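# Park the utility cart inside the yellow taped bay

## Task

Get the utility cart into the yellow bay so that every one of its four wheels rests inside the taped outline and none touches the tape, with its three tubes still standing upright in the top tray. The cart must not topple or finish leaning, and it must stay parked without the robot holding it there at the end.

## Robot and tools

ROBOT. TidyBot++: a wheeled base (0.54 m long, 0.50 m wide, 0.38 m high) on four powered casters, carrying one seven-joint arm with a two-finger gripper. The shoulder sits 0.12 m ahead of the base centre, 0.68 m up. Cameras: base_camera (fixed on the base, looking forward and down) and wrist_camera (fisheye on the hand, looking where the hand points). The arm starts folded, hand pointing down, sticking out up to 0.08 m ahead of the base.

FRAMES. Base frame: origin on the floor below the base centre, x forward, y left, z up. hand_pose (the point between the finger pads) is reported in this frame; its z axis runs out along the fingers, its y axis is the closing direction. Odometry frame = base frame at scene start. base_odometry counts wheel turns only, so slip looks like travel; heading is positive to the left, -3.142 to 3.142. base_tilt is in degrees, forward and right positive; each reading carries a fixed offset near 1 degree.

execute_actions. Arguments: actions (a list holding one action, or empty to just read state and images) and cameras (list of base_camera, wrist_camera or all; omitted/null means all, [] means none). One action may contain:
- base: exactly one key, each a relative offset from where the base last reported itself, not a pose. translate_m: metres straight ahead, forward positive, -2 to 2. strafe_m: metres sideways, left positive, -2 to 2. rotate_rad: radians on the spot, counter-clockwise from above positive, -6.3 to 6.3.
- joints: absolute targets by name, in radians (gripper unitless). joint_1_rad any angle (whole arm about vertical; positive is clockwise from above, opposite to rotate_rad); joint_2_rad -2.249 to 2.249 (shoulder); joint_3_rad any angle (upper-arm twist); joint_4_rad -2.579 to 2.579 (elbow); joint_5_rad any angle (forearm twist); joint_6_rad -2.099 to 2.099 (wrist); joint_7_rad any angle (hand twist; at 1.57 with hand down the fingers open left/right); gripper_pos 0 (open, about 85 mm gap) to 1 (closed, squeezing hard). Unbounded joints go the short way; send steps under half a turn. Done tolerance about 0.039 rad for joints 1-4, 0.056 for 5-7, 0.03 for the gripper.
- speeds: optional caps for this action only: translate_m and strafe_m 0.05 to 0.5 m/s, rotate_rad 0.1 to 1.57 rad/s (defaults are the maxima). A base move that would need more than about 8.7 s at its cap is refused, so split long slow moves.
Unknown keys or out-of-range values make the whole call refused with no motion. Anything left out of an action may still be pushing toward its earlier target.

Arm geometry: upper arm 0.42 m, forearm 0.31 m, hand 0.31 m. With joint_1_rad 0, joint_3_rad 3.14, joint_5_rad 0 the arm stays in the x-z plane; segment tilts from vertical (forward positive) are joint_2, joint_2 - joint_4, joint_2 - joint_4 - joint_6; forward reach and height above the shoulder are sums of length times sin and cos of those. Joint friction leaves errors of a centimetre or two; to correct, resend last command plus (wanted minus read). Holding a load sags the arm; never command a held joint to its current reading.

wait: seconds (0 to 10); nothing new is commanded, returns state and images.
zoom_image: camera (base_camera or wrist_camera) and region [x0, y0, x1, y1] in pixels of that camera's latest full image, at most 504 by 504. base_camera images are 644x364, wrist_camera 644x476.
read_manual: section "licences"; only licence text, no motion.
finished_scene: scene (integer, the current scene number). Ends the scene irreversibly once the robot has held its last command; the cart must be parked and stay so. The result tells whether it succeeded and gives the next task.

RESULT LINES. base_status and joint_status report how each commanded motion ended: done; off_target (stopped away from target, may still push); contact_stop or time_out (target dropped, holding). A blocked base pushes hard until it times out and may still say done though short. joint command not followed with a cause line means the arm's targets were withheld (self-collision); joints then say not_followed and may be retried later. on_its_own lists motion you did not command. motor_effort gives percent of maximum with the peak in brackets; readings are noisy. pictures names the images in order. ARM HIT means the arm struck the base or itself. MOTOR HOT and OVER-TEMPERATURE FAULT warn of heating under load; limit_stop_at_motor_heat means resend the target. A torque fault freezes the arm for 10 s and skips the rest of the call, but the base keeps going.

CAUTIONS. Push the cart gently at low speed so the tubes stay upright and the cart doesn't tip; avoid slams and very hard shoves. Don't let the arm snag on something about 0.8 m or higher while the base drives: the robot can tip. Sideways force on a raised hand can lift wheels; back off to right a leaning robot. Don't drive the arm into things hard. Odometry drifts several centimetres and degrees over many moves, so check the cameras and zoom on the tape and wheels before finishing. Release contact with the cart before ending so it rests there unaided.

Each tool is called after "Call:" by a JSON object that holds its "name" and its "arguments".

## Session

Call:
{"name": "execute_actions", "arguments": {"actions": [{"joints":{"joint_6_rad":1.0}}]}}

Scene clock: 2.03 s.
base_odometry: x=+0.000 y=+0.000 heading=+0.000 (m, m, rad; odometry frame)
base_tilt: forward=+0.2 right=-0.1 (deg)
base_status: not commanded
joint_positions: joint_1_rad=-0.024 joint_2_rad=-0.400 joint_3_rad=+3.130 joint_4_rad=-2.561 joint_5_rad=-0.017 joint_6_rad=+0.997 joint_7_rad=+1.543 gripper_pos=+0.000
joint_status: all done
motor_effort: joint_1_rad=+0(0) joint_2_rad=-4(4) joint_3_rad=+1(1) joint_4_rad=+17(17) joint_5_rad=+1(0) joint_6_rad=+7(7) joint_7_rad=+0(0) (%)
hand_pose: x=+0.5018 y=+0.0115 z=+1.0179 quat_wxyz=(-0.025, +0.549, -0.005, +0.835) (m; base frame)
pictures: base_camera, wrist_camera
camera_calibration (this result's frames):
wrist_camera: T_world_to_cam=[[-0.00683776, -0.999936, -0.00899447, 0.0209009], [0.414356, 0.00535293, -0.910099, 0.777953], [0.910089, -0.00994995, 0.414293, -0.7437], [0, 0, 0, 1]] pos_world=[0.354627, 0.00933542, 1.01631]
Images, in order (width x height): base_camera 644x364, wrist_camera 644x476.

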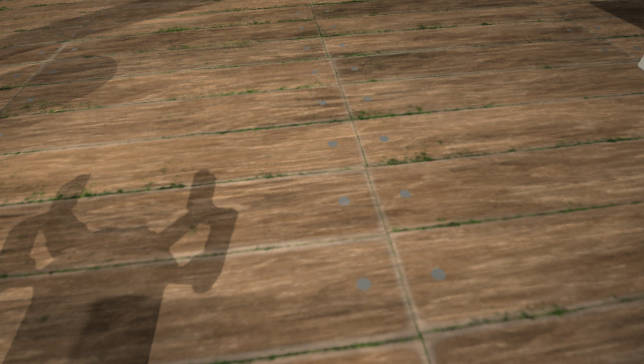

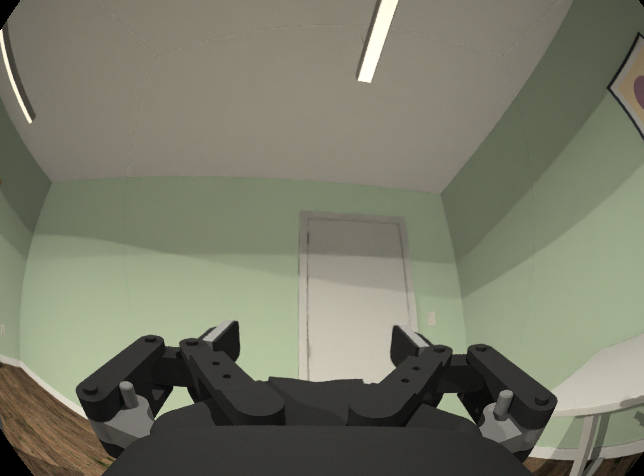

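Call:
{"name": "execute_actions", "arguments": {"actions": [{"joints":{"joint_6_rad":-0.1,"joint_1_rad":-1.57}}], "cameras": ["wrist_camera"]}}

Call:
{"name": "execute_actions", "arguments": {"actions": [{"joints":{"joint_1_rad":-3.3}}], "cameras": ["wrist_camera"]}}

Scene clock: 7.03 s.
base_odometry: x=+0.000 y=+0.000 heading=+0.000 (m, m, rad; odometry frame)
base_tilt: forward=+0.2 right=-0.1 (deg)
base_status: not commanded
joint_positions: joint_1_rad=-1.556 joint_2_rad=-0.400 joint_3_rad=+3.130 joint_4_rad=-2.561 joint_5_rad=-0.017 joint_6_rad=-0.075 joint_7_rad=+1.543 gripper_pos=+0.000
joint_status: all done
motor_effort: joint_1_rad=+0(0) joint_2_rad=-3(4) joint_3_rad=+0(1) joint_4_rad=+17(17) joint_5_rad=+0(1) joint_6_rad=+6(8) joint_7_rad=+0(0) (%)
hand_pose: x=+0.1185 y=+0.3423 z=+0.7026 quat_wxyz=(-0.315, +0.650, +0.621, +0.304) (m; base frame)
pictures: wrist_camera
camera_calibration (this result's frames):
wrist_camera: T_world_to_cam=[[0.999446, -0.027866, 0.0182147, -0.124861], [-0.00218442, -0.600851, -0.799358, 0.827084], [0.0332193, 0.798875, -0.600579, 0.279122], [0, 0, 0, 1]] pos_world=[0.117326, 0.270491, 0.831046]
Images, in order (width x height): wrist_camera 644x476.

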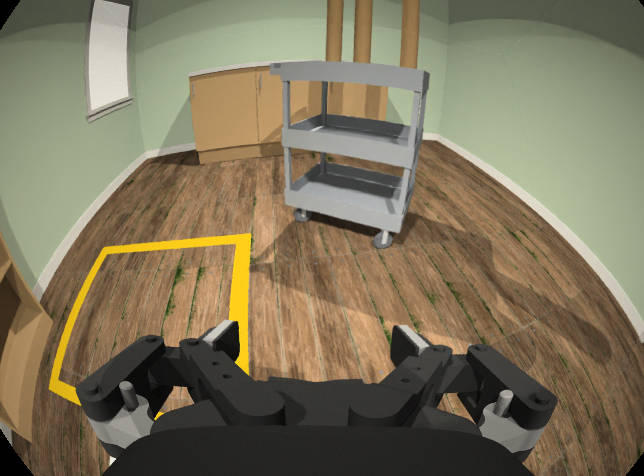

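Scene clock: 9.93 s.
base_odometry: x=+0.000 y=+0.000 heading=+0.000 (m, m, rad; odometry frame)
base_tilt: forward=+0.2 right=-0.1 (deg)
base_status: not commanded
joint_positions: joint_1_rad=-3.286 joint_2_rad=-0.400 joint_3_rad=+3.130 joint_4_rad=-2.561 joint_5_rad=-0.017 joint_6_rad=-0.075 joint_7_rad=+1.543 gripper_pos=+0.000
joint_status: all done
motor_effort: joint_1_rad=+0(0) joint_2_rad=-3(3) joint_3_rad=+1(1) joint_4_rad=+16(17) joint_5_rad=+0(0) joint_6_rad=+5(6) joint_7_rad=+1(0) (%)
hand_pose: x=-0.2189 y=-0.0548 z=+0.7026 quat_wxyz=(-0.436, -0.051, +0.898, -0.042) (m; base frame)
pictures: wrist_camera
camera_calibration (this result's frames):
wrist_camera: T_world_to_cam=[[-0.131026, 0.991212, 0.0182148, 0.00966531], [0.593589, 0.0931545, -0.799358, 0.756187], [-0.79403, -0.0939247, -0.600578, 0.377565], [0, 0, 0, 1]] pos_world=[-0.147801, -0.04456, 0.831046]
Images, in order (width x height): wrist_camera 644x476.

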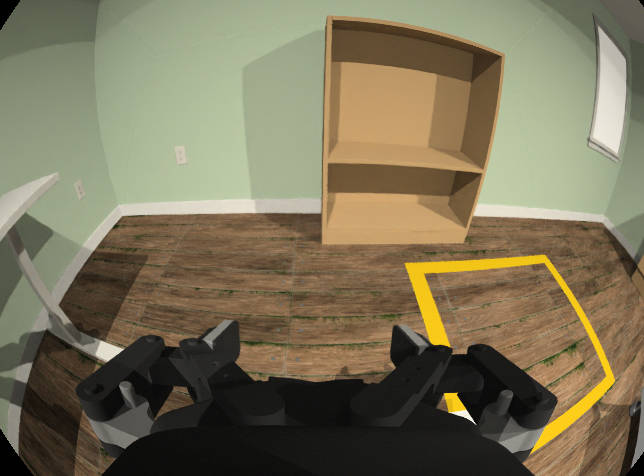

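Call:
{"name": "execute_actions", "arguments": {"actions": [{"base":{"rotate_rad":1.08},"joints":{"joint_1_rad":-0.3}}], "cameras": []}}

Call:
{"name": "execute_actions", "arguments": {"actions": [{"base":{"strafe_m":0.16},"joints":{"joint_1_rad":0,"joint_2_rad":1.0,"joint_4_rad":-1.8,"joint_6_rad":1.23}}], "cameras": []}}

Call:
{"name": "execute_actions", "arguments": {"actions": [{"base":{"translate_m":0.18}}]}}

Scene clock: 27.67 s.
base_odometry: x=+0.000 y=+0.000 heading=+1.080 (m, m, rad; odometry frame)
base_tilt: forward=+0.2 right=-0.1 (deg)
base_status: done
joint_positions: joint_1_rad=-0.314 joint_2_rad=-0.400 joint_3_rad=+3.130 joint_4_rad=-2.561 joint_5_rad=-0.017 joint_6_rad=-0.075 joint_7_rad=+1.543 gripper_pos=+0.000
joint_status: all done
motor_effort: joint_1_rad=-1(1) joint_2_rad=-3(3) joint_3_rad=+0(1) joint_4_rad=+17(17) joint_5_rad=+0(1) joint_6_rad=+6(6) joint_7_rad=+0(0) (%)
hand_pose: x=+0.4428 y=+0.1110 z=+0.7026 quat_wxyz=(-0.079, +0.890, +0.127, +0.431) (m; base frame)
pictures: none
No camera images: the call's "cameras" was empty. Leave "cameras" out to get every camera's image.

Scene clock: 30.33 s.
base_odometry: x=-0.141 y=+0.075 heading=+1.081 (m, m, rad; odometry frame)
base_tilt: forward=+0.2 right=-0.1 (deg)
base_status: done
joint_positions: joint_1_rad=-0.014 joint_2_rad=+0.987 joint_3_rad=+3.130 joint_4_rad=-1.820 joint_5_rad=-0.017 joint_6_rad=+1.203 joint_7_rad=+1.543 gripper_pos=+0.000
joint_status: all done
motor_effort: joint_1_rad=+0(1) joint_2_rad=-38(39) joint_3_rad=-1(2) joint_4_rad=+10(18) joint_5_rad=+0(0) joint_6_rad=+8(9) joint_7_rad=+0(0) (%)
hand_pose: x=+0.8841 y=+0.0127 z=+0.6064 quat_wxyz=(-0.017, +0.719, -0.014, +0.695) (m; base frame)
pictures: none
No camera images: the call's "cameras" was empty. Leave "cameras" out to get every camera's image.

Scene clock: 31.90 s.
base_odometry: x=-0.057 y=+0.234 heading=+1.081 (m, m, rad; odometry frame)
base_tilt: forward=+0.2 right=-0.1 (deg)
base_status: done
joint_positions: joint_1_rad=-0.014 joint_2_rad=+0.987 joint_3_rad=+3.130 joint_4_rad=-1.812 joint_5_rad=-0.017 joint_6_rad=+1.205 joint_7_rad=+1.543 gripper_pos=+0.000
joint_status: not commanded
motor_effort: joint_1_rad=+0(1) joint_2_rad=-38(40) joint_3_rad=-1(1) joint_4_rad=+10(12) joint_5_rad=+0(0) joint_6_rad=+8(8) joint_7_rad=+0(0) (%)
hand_pose: x=+0.8865 y=+0.0124 z=+0.6099 quat_wxyz=(-0.017, +0.716, -0.014, +0.698) (m; base frame)
pictures: base_camera, wrist_camera
camera_calibration (this result's frames):
wrist_camera: T_world_to_cam=[[-0.0246446, -0.999695, -0.00157453, 0.0319869], [-0.0049522, 0.00169707, -0.999986, 0.67383], [0.999684, -0.0246365, -0.00499251, -0.748373], [0, 0, 0, 1]] pos_world=[0.752262, 0.0123963, 0.670135]
Images, in order (width x height): base_camera 644x364, wrist_camera 644x476.

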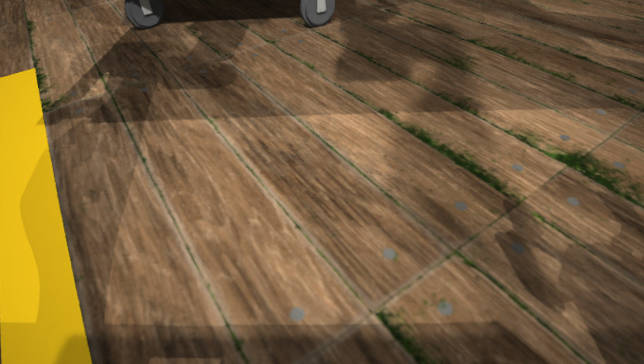

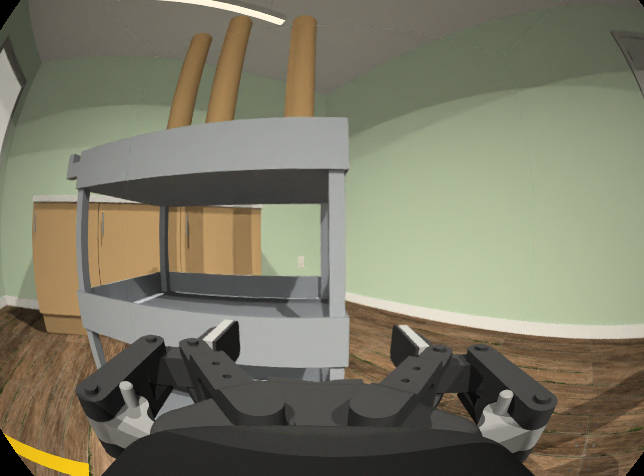

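Call:
{"name": "execute_actions", "arguments": {"actions": [{"base":{"translate_m":0.19},"speeds":{"translate_m":0.15},"joints":{"joint_1_rad":0.035}}]}}

Scene clock: 35.73 s.
base_odometry: x=+0.033 y=+0.402 heading=+1.081 (m, m, rad; odometry frame)
base_tilt: forward=+0.2 right=-0.1 (deg)
base_status: done
joint_positions: joint_1_rad=+0.028 joint_2_rad=+0.987 joint_3_rad=+3.130 joint_4_rad=-1.812 joint_5_rad=-0.017 joint_6_rad=+1.205 joint_7_rad=+1.543 gripper_pos=+0.000
joint_status: all done
motor_effort: joint_1_rad=+0(2) joint_2_rad=-38(39) joint_3_rad=-1(1) joint_4_rad=+10(12) joint_5_rad=+0(1) joint_6_rad=+8(8) joint_7_rad=+0(0) (%)
hand_pose: x=+0.8866 y=-0.0193 z=+0.6104 quat_wxyz=(-0.002, +0.715, -0.029, +0.699) (m; base frame)
pictures: base_camera, wrist_camera
camera_calibration (this result's frames):
wrist_camera: T_world_to_cam=[[-0.0658008, -0.997831, -0.0016185, 0.0369264], [-0.00378752, 0.00187177, -0.999991, 0.673276], [0.997826, -0.065794, -0.00390247, -0.749062], [0, 0, 0, 1]] pos_world=[0.752413, -0.0136977, 0.670406]
Images, in order (width x height): base_camera 644x364, wrist_camera 644x476.

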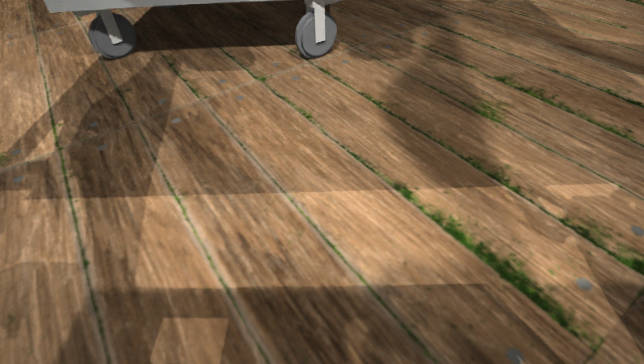

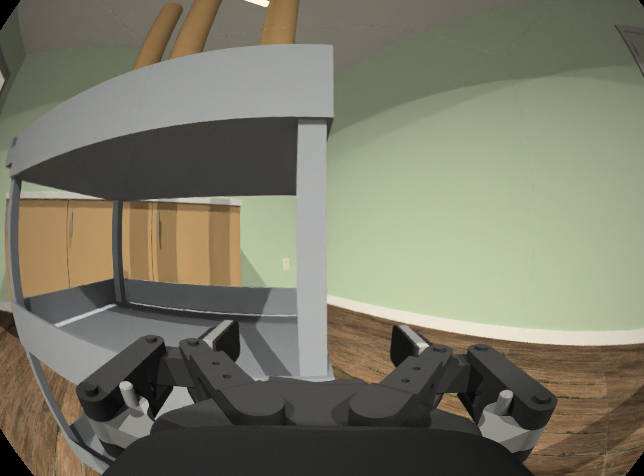

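Call:
{"name": "execute_actions", "arguments": {"actions": [{"base":{"translate_m":0.07},"speeds":{"translate_m":0.1}}], "cameras": []}}

Call:
{"name": "execute_actions", "arguments": {"actions": [{"joints":{"gripper_pos":1}}], "cameras": ["wrist_camera"]}}

Call:
{"name": "execute_actions", "arguments": {"actions": [{"base":{"translate_m":-0.15},"speeds":{"translate_m":0.06}}]}}

Scene clock: 50.50 s.
base_odometry: x=+0.066 y=+0.464 heading=+1.081 (m, m, rad; odometry frame)
base_tilt: forward=+0.2 right=-0.1 (deg)
base_status: done
joint_positions: joint_1_rad=+0.028 joint_2_rad=+0.987 joint_3_rad=+3.130 joint_4_rad=-1.811 joint_5_rad=-0.017 joint_6_rad=+1.205 joint_7_rad=+1.543 gripper_pos=+0.000
joint_status: not commanded
motor_effort: joint_1_rad=+0(1) joint_2_rad=-38(39) joint_3_rad=-1(1) joint_4_rad=+10(11) joint_5_rad=+1(0) joint_6_rad=+8(9) joint_7_rad=+0(0) (%)
hand_pose: x=+0.8868 y=-0.0193 z=+0.6106 quat_wxyz=(-0.002, +0.715, -0.029, +0.699) (m; base frame)
pictures: none
No camera images: the call's "cameras" was empty. Leave "cameras" out to get every camera's image.

Scene clock: 51.77 s.
base_odometry: x=+0.066 y=+0.464 heading=+1.081 (m, m, rad; odometry frame)
base_tilt: forward=+0.2 right=-0.1 (deg)
base_status: not commanded
joint_positions: joint_1_rad=+0.028 joint_2_rad=+0.987 joint_3_rad=+3.127 joint_4_rad=-1.811 joint_5_rad=-0.015 joint_6_rad=+1.205 joint_7_rad=+1.543 gripper_pos=+0.999
joint_status: all done
motor_effort: joint_1_rad=+0(6) joint_2_rad=-38(38) joint_3_rad=-1(4) joint_4_rad=+10(12) joint_5_rad=+1(6) joint_6_rad=+8(8) joint_7_rad=+1(0) (%)
hand_pose: x=+0.8868 y=-0.0177 z=+0.6108 quat_wxyz=(-0.004, +0.714, -0.028, +0.699) (m; base frame)
pictures: wrist_camera
camera_calibration (this result's frames):
wrist_camera: T_world_to_cam=[[-0.0623448, -0.99805, -0.00302939, 0.0363123], [-0.00259315, 0.00319727, -0.999992, 0.672695], [0.998051, -0.0623364, -0.00278743, -0.749979], [0, 0, 0, 1]] pos_world=[0.752525, -0.0126603, 0.670708]
Images, in order (width x height): wrist_camera 644x476.

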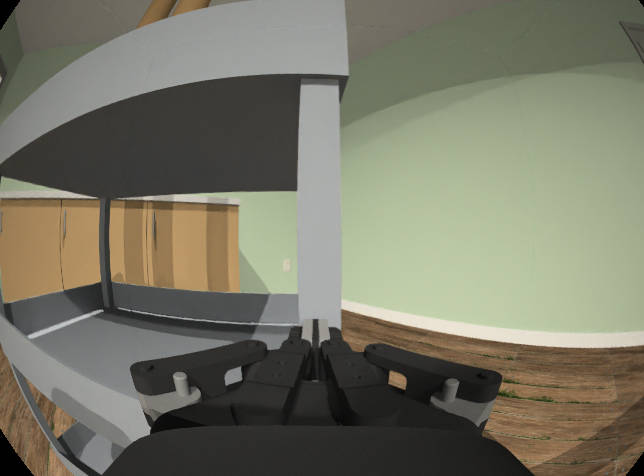

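Scene clock: 54.77 s.
base_odometry: x=-0.005 y=+0.332 heading=+1.081 (m, m, rad; odometry frame)
base_tilt: forward=+0.2 right=-0.1 (deg)
base_status: done
joint_positions: joint_1_rad=+0.028 joint_2_rad=+0.987 joint_3_rad=+3.127 joint_4_rad=-1.811 joint_5_rad=-0.015 joint_6_rad=+1.205 joint_7_rad=+1.543 gripper_pos=+0.999
joint_status: not commanded
motor_effort: joint_1_rad=-1(1) joint_2_rad=-38(39) joint_3_rad=-1(1) joint_4_rad=+10(11) joint_5_rad=+0(0) joint_6_rad=+8(8) joint_7_rad=+0(0) (%)
hand_pose: x=+0.8869 y=-0.0177 z=+0.6109 quat_wxyz=(-0.004, +0.714, -0.028, +0.699) (m; base frame)
pictures: base_camera, wrist_camera
camera_calibration (this result's frames):
wrist_camera: T_world_to_cam=[[-0.062347, -0.99805, -0.00303776, 0.0363207], [-0.00238376, 0.00319258, -0.999992, 0.672594], [0.998052, -0.0623392, -0.00257816, -0.750162], [0, 0, 0, 1]] pos_world=[0.752568, -0.0126619, 0.670765]
Images, in order (width x height): base_camera 644x364, wrist_camera 644x476.

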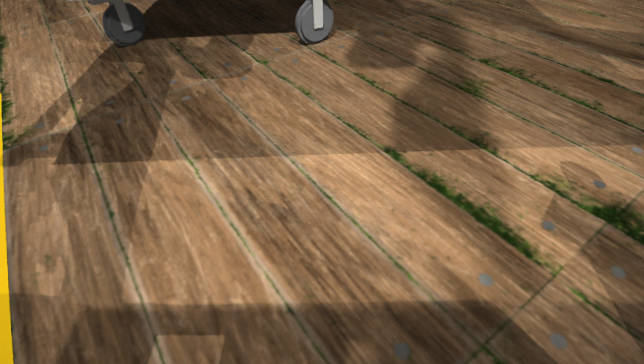

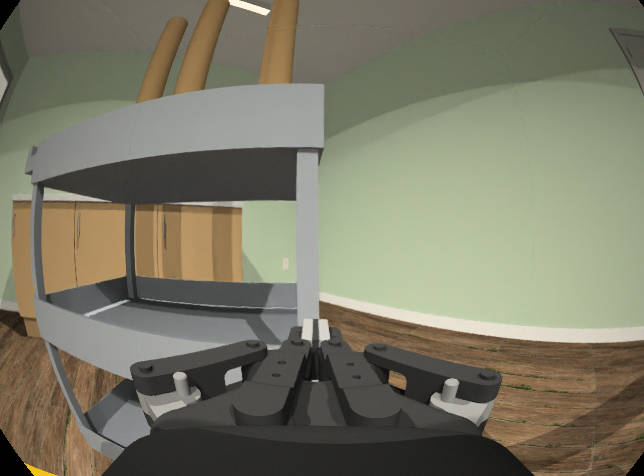

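Call:
{"name": "execute_actions", "arguments": {"actions": [{"base":{"translate_m":0.19},"speeds":{"translate_m":0.1},"joints":{"gripper_pos":0}}], "cameras": []}}

Call:
{"name": "execute_actions", "arguments": {"actions": [{"joints":{"gripper_pos":1}}], "cameras": ["wrist_camera"]}}

Call:
{"name": "execute_actions", "arguments": {"actions": [{"base":{"translate_m":-0.08},"speeds":{"translate_m":0.05}}]}}

Scene clock: 59.40 s.
base_odometry: x=+0.084 y=+0.499 heading=+1.081 (m, m, rad; odometry frame)
base_tilt: forward=+0.2 right=-0.1 (deg)
base_status: done
joint_positions: joint_1_rad=+0.028 joint_2_rad=+0.987 joint_3_rad=+3.127 joint_4_rad=-1.810 joint_5_rad=-0.015 joint_6_rad=+1.205 joint_7_rad=+1.543 gripper_pos=+0.000
joint_status: all done
motor_effort: joint_1_rad=+0(1) joint_2_rad=-38(39) joint_3_rad=-1(1) joint_4_rad=+10(12) joint_5_rad=+0(0) joint_6_rad=+7(8) joint_7_rad=+0(0) (%)
hand_pose: x=+0.8870 y=-0.0177 z=+0.6111 quat_wxyz=(-0.004, +0.714, -0.028, +0.699) (m; base frame)
pictures: none
No camera images: the call's "cameras" was empty. Leave "cameras" out to get every camera's image.

Scene clock: 60.50 s.
base_odometry: x=+0.084 y=+0.499 heading=+1.081 (m, m, rad; odometry frame)
base_tilt: forward=+0.2 right=-0.1 (deg)
base_status: not commanded
joint_positions: joint_1_rad=+0.033 joint_2_rad=+0.987 joint_3_rad=+3.128 joint_4_rad=-1.810 joint_5_rad=-0.014 joint_6_rad=+1.206 joint_7_rad=+1.543 gripper_pos=+0.733
joint_status: gripper_pos off_target (ended at +0.733, target +1.000)
motor_effort: joint_1_rad=+0(6) joint_2_rad=-39(39) joint_3_rad=-2(5) joint_4_rad=+13(13) joint_5_rad=-4(5) joint_6_rad=+8(8) joint_7_rad=-3(3) (%)
hand_pose: x=+0.8870 y=-0.0212 z=+0.6111 quat_wxyz=(-0.002, +0.714, -0.029, +0.700) (m; base frame)
pictures: wrist_camera
camera_calibration (this result's frames):
wrist_camera: T_world_to_cam=[[-0.0662792, -0.9978, -0.00169052, 0.035489], [-0.00170102, 0.00180723, -0.999997, 0.672214], [0.9978, -0.0662761, -0.00181706, -0.750761], [0, 0, 0, 1]] pos_world=[0.752605, -0.0155615, 0.670908]
Images, in order (width x height): wrist_camera 644x476.

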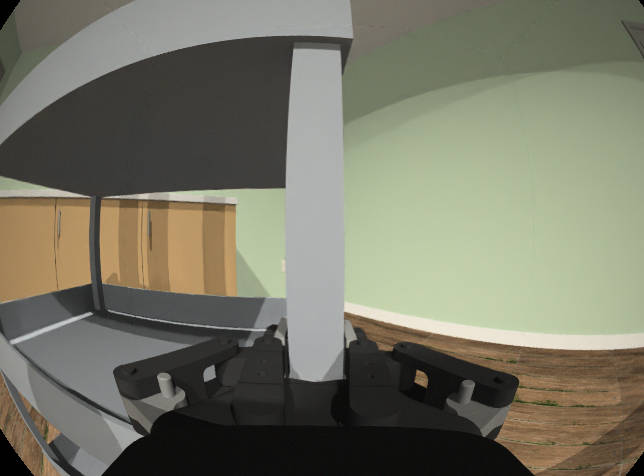

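Scene clock: 62.60 s.
base_odometry: x=+0.046 y=+0.429 heading=+1.081 (m, m, rad; odometry frame)
base_tilt: forward=+0.2 right=-0.1 (deg)
base_status: done
joint_positions: joint_1_rad=+0.033 joint_2_rad=+0.991 joint_3_rad=+3.130 joint_4_rad=-1.804 joint_5_rad=-0.012 joint_6_rad=+1.207 joint_7_rad=+1.543 gripper_pos=+0.737
joint_status: not commanded
motor_effort: joint_1_rad=+0(4) joint_2_rad=-38(43) joint_3_rad=-2(5) joint_4_rad=+11(14) joint_5_rad=-2(4) joint_6_rad=+8(12) joint_7_rad=-4(4) (%)
hand_pose: x=+0.8885 y=-0.0215 z=+0.6111 quat_wxyz=(-0.002, +0.713, -0.028, +0.701) (m; base frame)
pictures: base_camera, wrist_camera
camera_calibration (this result's frames):
wrist_camera: T_world_to_cam=[[-0.0657556, -0.997836, -0.00020919, 0.0339013], [0.00175202, 0.0000941885, -0.999998, 0.669023], [0.997834, -0.0657558, 0.00174203, -0.754536], [0, 0, 0, 1]] pos_world=[0.753959, -0.0158502, 0.670344]
Images, in order (width x height): base_camera 644x364, wrist_camera 644x476.

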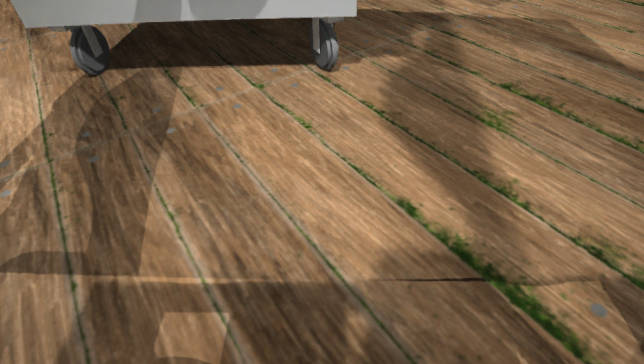

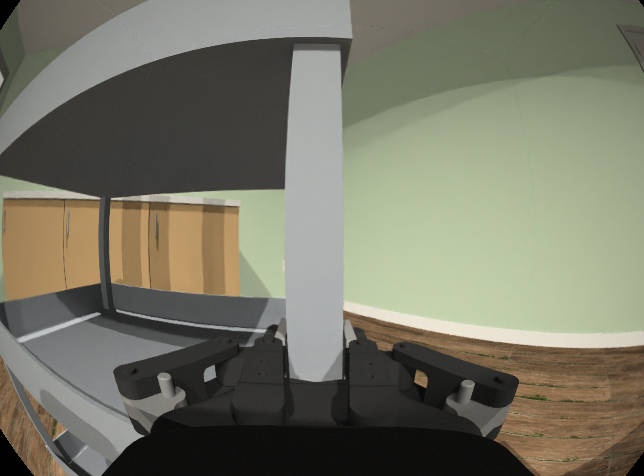

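Call:
{"name": "execute_actions", "arguments": {"actions": [{"base":{"translate_m":-0.75},"speeds":{"translate_m":0.1}}]}}

Call:
{"name": "execute_actions", "arguments": {"actions": [{"base":{"rotate_rad":0.64},"speeds":{"rotate_rad":0.1}}]}}

Call:
{"name": "execute_actions", "arguments": {"actions": [{"joints":{"gripper_pos":0}}], "cameras": []}}

Call:
{"name": "execute_actions", "arguments": {"actions": [{"joints":{"joint_2_rad":0.3,"joint_4_rad":-2.5,"joint_6_rad":0.85}}]}}

Scene clock: 74.83 s.
base_odometry: x=-0.306 y=-0.233 heading=+1.081 (m, m, rad; odometry frame)
base_tilt: forward=+0.2 right=-0.1 (deg)
base_status: done
joint_positions: joint_1_rad=+0.071 joint_2_rad=+0.997 joint_3_rad=+3.151 joint_4_rad=-1.796 joint_5_rad=-0.051 joint_6_rad=+1.209 joint_7_rad=+1.543 gripper_pos=+0.737
joint_status: not commanded
motor_effort: joint_1_rad=-6(10) joint_2_rad=-38(43) joint_3_rad=-6(8) joint_4_rad=+11(14) joint_5_rad=+4(9) joint_6_rad=+9(13) joint_7_rad=-3(4) (%)
hand_pose: x=+0.8874 y=-0.0727 z=+0.6108 quat_wxyz=(+0.030, +0.709, -0.057, +0.702) (m; base frame)
pictures: base_camera, wrist_camera
camera_calibration (this result's frames):
wrist_camera: T_world_to_cam=[[-0.151614, -0.988429, 0.00467751, 0.0566893], [0.00586123, -0.00563116, -0.999967, 0.664664], [0.988422, -0.151581, 0.00664717, -0.757697], [0, 0, 0, 1]] pos_world=[0.753624, -0.0550764, 0.669413]
Images, in order (width x height): base_camera 644x364, wrist_camera 644x476.

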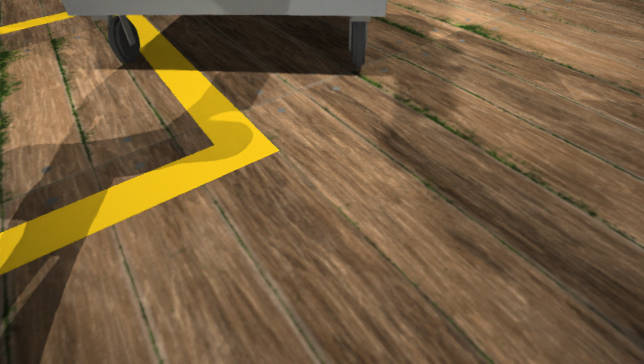

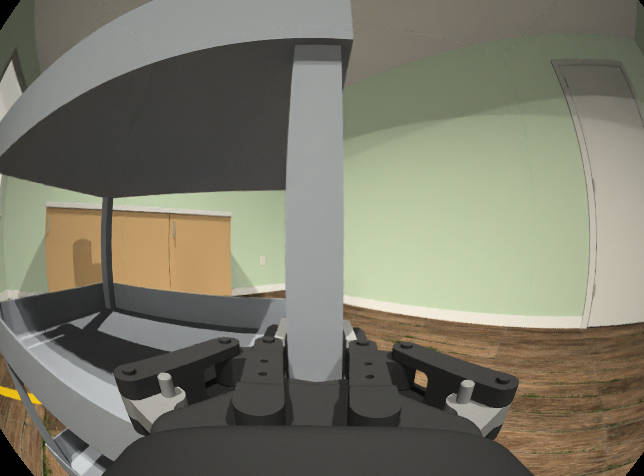

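Scene clock: 82.07 s.
base_odometry: x=-0.306 y=-0.233 heading=+1.720 (m, m, rad; odometry frame)
base_tilt: forward=+0.2 right=-0.1 (deg)
base_status: done
joint_positions: joint_1_rad=+0.070 joint_2_rad=+0.997 joint_3_rad=+3.167 joint_4_rad=-1.796 joint_5_rad=-0.069 joint_6_rad=+1.209 joint_7_rad=+1.543 gripper_pos=+0.738
joint_status: not commanded
motor_effort: joint_1_rad=-4(17) joint_2_rad=-39(41) joint_3_rad=-4(12) joint_4_rad=+9(14) joint_5_rad=+5(13) joint_6_rad=+9(12) joint_7_rad=-2(2) (%)
hand_pose: x=+0.8862 y=-0.0843 z=+0.6109 quat_wxyz=(+0.041, +0.709, -0.063, +0.701) (m; base frame)
pictures: base_camera, wrist_camera
camera_calibration (this result's frames):
wrist_camera: T_world_to_cam=[[-0.175542, -0.984406, 0.0114213, 0.0623868], [0.00541437, -0.0125666, -0.999906, 0.664492], [0.984457, -0.175464, 0.00753591, -0.757266], [0, 0, 0, 1]] pos_world=[0.75285, -0.0631083, 0.669424]
Images, in order (width x height): base_camera 644x364, wrist_camera 644x476.

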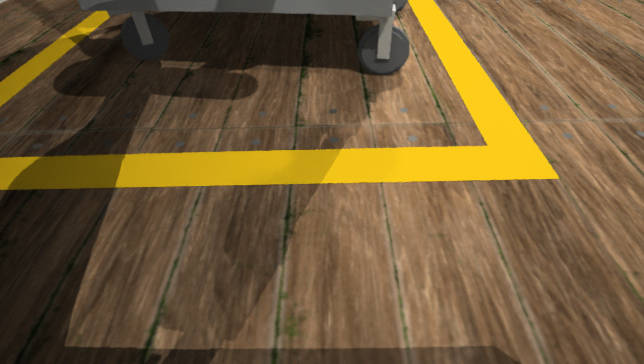

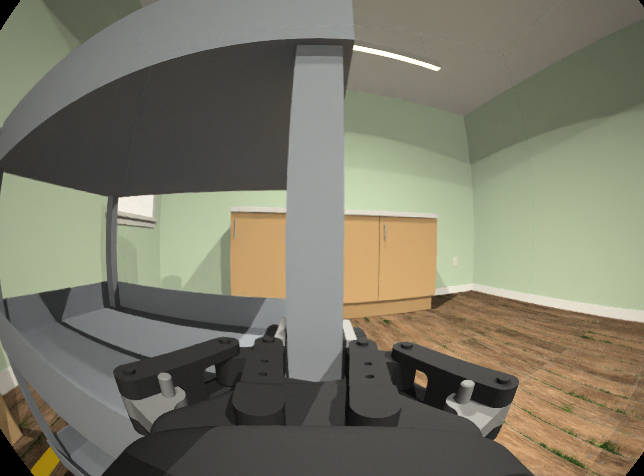

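Scene clock: 83.17 s.
base_odometry: x=-0.306 y=-0.233 heading=+1.720 (m, m, rad; odometry frame)
base_tilt: forward=+0.2 right=-0.1 (deg)
base_status: not commanded
joint_positions: joint_1_rad=+0.051 joint_2_rad=+0.997 joint_3_rad=+3.150 joint_4_rad=-1.796 joint_5_rad=-0.044 joint_6_rad=+1.209 joint_7_rad=+1.543 gripper_pos=+0.000
joint_status: all done
motor_effort: joint_1_rad=-1(4) joint_2_rad=-38(40) joint_3_rad=+0(4) joint_4_rad=+10(10) joint_5_rad=+1(5) joint_6_rad=+8(10) joint_7_rad=+0(2) (%)
hand_pose: x=+0.8890 y=-0.0547 z=+0.6108 quat_wxyz=(+0.021, +0.710, -0.047, +0.702) (m; base frame)
pictures: none
No camera images: the call's "cameras" was empty. Leave "cameras" out to get every camera's image.

Scene clock: 85.13 s.
base_odometry: x=-0.306 y=-0.233 heading=+1.720 (m, m, rad; odometry frame)
base_tilt: forward=+0.2 right=-0.1 (deg)
base_status: not commanded
joint_positions: joint_1_rad=+0.050 joint_2_rad=+0.316 joint_3_rad=+3.149 joint_4_rad=-2.484 joint_5_rad=-0.041 joint_6_rad=+0.875 joint_7_rad=+1.543 gripper_pos=+0.000
joint_status: all done
motor_effort: joint_1_rad=+0(1) joint_2_rad=-20(39) joint_3_rad=+0(1) joint_4_rad=+9(11) joint_5_rad=+0(1) joint_6_rad=+7(8) joint_7_rad=+0(0) (%)
hand_pose: x=+0.6455 y=-0.0387 z=+0.6773 quat_wxyz=(+0.015, +0.819, -0.054, +0.571) (m; base frame)
pictures: base_camera, wrist_camera
camera_calibration (this result's frames):
wrist_camera: T_world_to_cam=[[-0.118182, -0.992931, 0.0110312, 0.0271511], [-0.327546, 0.0284934, -0.944406, 0.911707], [0.937415, -0.115225, -0.328598, -0.252413], [0, 0, 0, 1]] pos_world=[0.53845, -0.0281026, 0.77778]
Images, in order (width x height): base_camera 644x364, wrist_camera 644x476.

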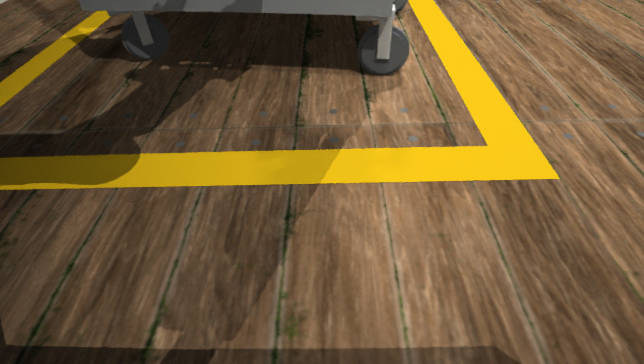

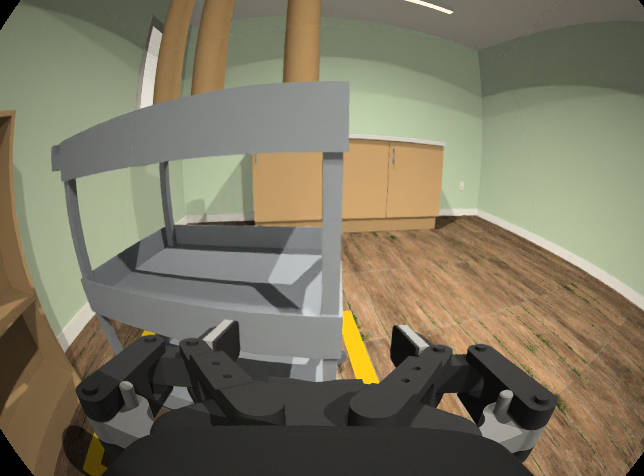

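Far-right wheel is marginal; nudge left.

Call:
{"name": "execute_actions", "arguments": {"actions": [{"joints":{"joint_2_rad":1.01,"joint_4_rad":-1.78,"joint_6_rad":1.235,"joint_1_rad":0.085}}], "cameras": []}}

Call:
{"name": "execute_actions", "arguments": {"actions": [{"base":{"strafe_m":0.11},"speeds":{"strafe_m":0.05}}], "cameras": []}}

Call:
{"name": "execute_actions", "arguments": {"actions": [{"base":{"strafe_m":-0.035},"speeds":{"strafe_m":0.05}}]}}

Scene clock: 90.00 s.
base_odometry: x=-0.306 y=-0.233 heading=+1.720 (m, m, rad; odometry frame)
base_tilt: forward=+0.2 right=-0.1 (deg)
base_status: not commanded
joint_positions: joint_1_rad=+0.069 joint_2_rad=+0.998 joint_3_rad=+3.149 joint_4_rad=-1.800 joint_5_rad=-0.041 joint_6_rad=+1.208 joint_7_rad=+1.543 gripper_pos=+0.000
joint_status: all done
motor_effort: joint_1_rad=+0(0) joint_2_rad=-38(40) joint_3_rad=+0(0) joint_4_rad=+10(12) joint_5_rad=+1(0) joint_6_rad=+8(8) joint_7_rad=+1(1) (%)
hand_pose: x=+0.8868 y=-0.0676 z=+0.6081 quat_wxyz=(+0.027, +0.712, -0.053, +0.700) (m; base frame)
pictures: none
No camera images: the call's "cameras" was empty. Leave "cameras" out to get every camera's image.

Scene clock: 92.70 s.
base_odometry: x=-0.415 y=-0.250 heading=+1.721 (m, m, rad; odometry frame)
base_tilt: forward=+0.2 right=-0.1 (deg)
base_status: done
joint_positions: joint_1_rad=+0.113 joint_2_rad=+0.998 joint_3_rad=+3.149 joint_4_rad=-1.799 joint_5_rad=-0.041 joint_6_rad=+1.208 joint_7_rad=+1.543 gripper_pos=+0.000
joint_status: not commanded
motor_effort: joint_1_rad=-4(9) joint_2_rad=-38(40) joint_3_rad=-3(7) joint_4_rad=+11(12) joint_5_rad=+3(6) joint_6_rad=+8(9) joint_7_rad=+0(1) (%)
hand_pose: x=+0.8835 y=-0.1007 z=+0.6084 quat_wxyz=(+0.042, +0.710, -0.068, +0.700) (m; base frame)
pictures: none
No camera images: the call's "cameras" was empty. Leave "cameras" out to get every camera's image.

Scene clock: 94.00 s.
base_odometry: x=-0.380 y=-0.245 heading=+1.720 (m, m, rad; odometry frame)
base_tilt: forward=+0.2 right=-0.1 (deg)
base_status: done
joint_positions: joint_1_rad=+0.094 joint_2_rad=+0.998 joint_3_rad=+3.146 joint_4_rad=-1.798 joint_5_rad=-0.040 joint_6_rad=+1.208 joint_7_rad=+1.543 gripper_pos=+0.000
joint_status: not commanded
motor_effort: joint_1_rad=+0(5) joint_2_rad=-38(39) joint_3_rad=-1(3) joint_4_rad=+10(12) joint_5_rad=+0(4) joint_6_rad=+8(9) joint_7_rad=+0(0) (%)
hand_pose: x=+0.8856 y=-0.0843 z=+0.6087 quat_wxyz=(+0.034, +0.711, -0.061, +0.700) (m; base frame)
pictures: base_camera, wrist_camera
camera_calibration (this result's frames):
wrist_camera: T_world_to_cam=[[-0.161405, -0.986881, 0.00365052, 0.0542846], [0.00195722, -0.00401912, -0.99999, 0.666104], [0.986886, -0.161396, 0.00258025, -0.754582], [0, 0, 0, 1]] pos_world=[0.752145, -0.0655371, 0.667846]
Images, in order (width x height): base_camera 644x364, wrist_camera 644x476.

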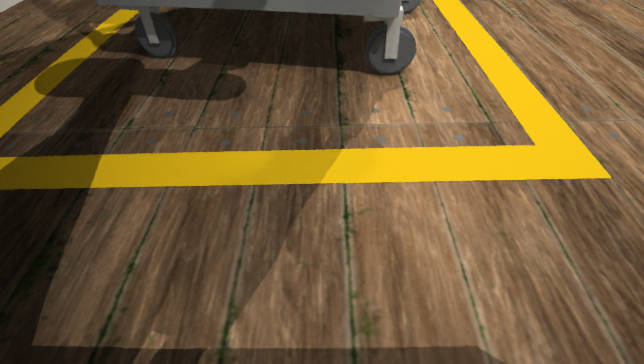

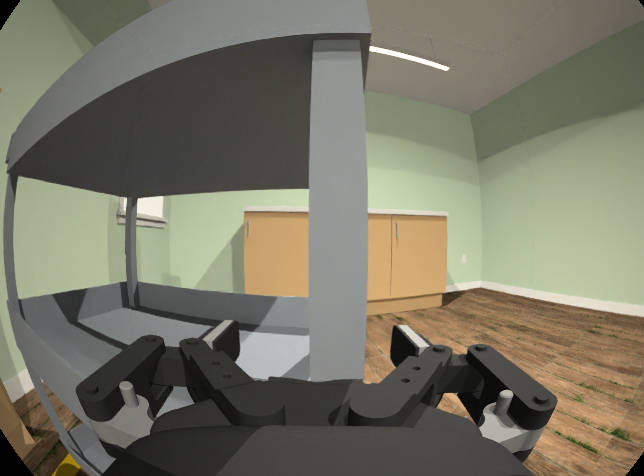

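Call:
{"name": "finished_scene", "arguments": {"scene": 1}}

The scene is finished: the task was done.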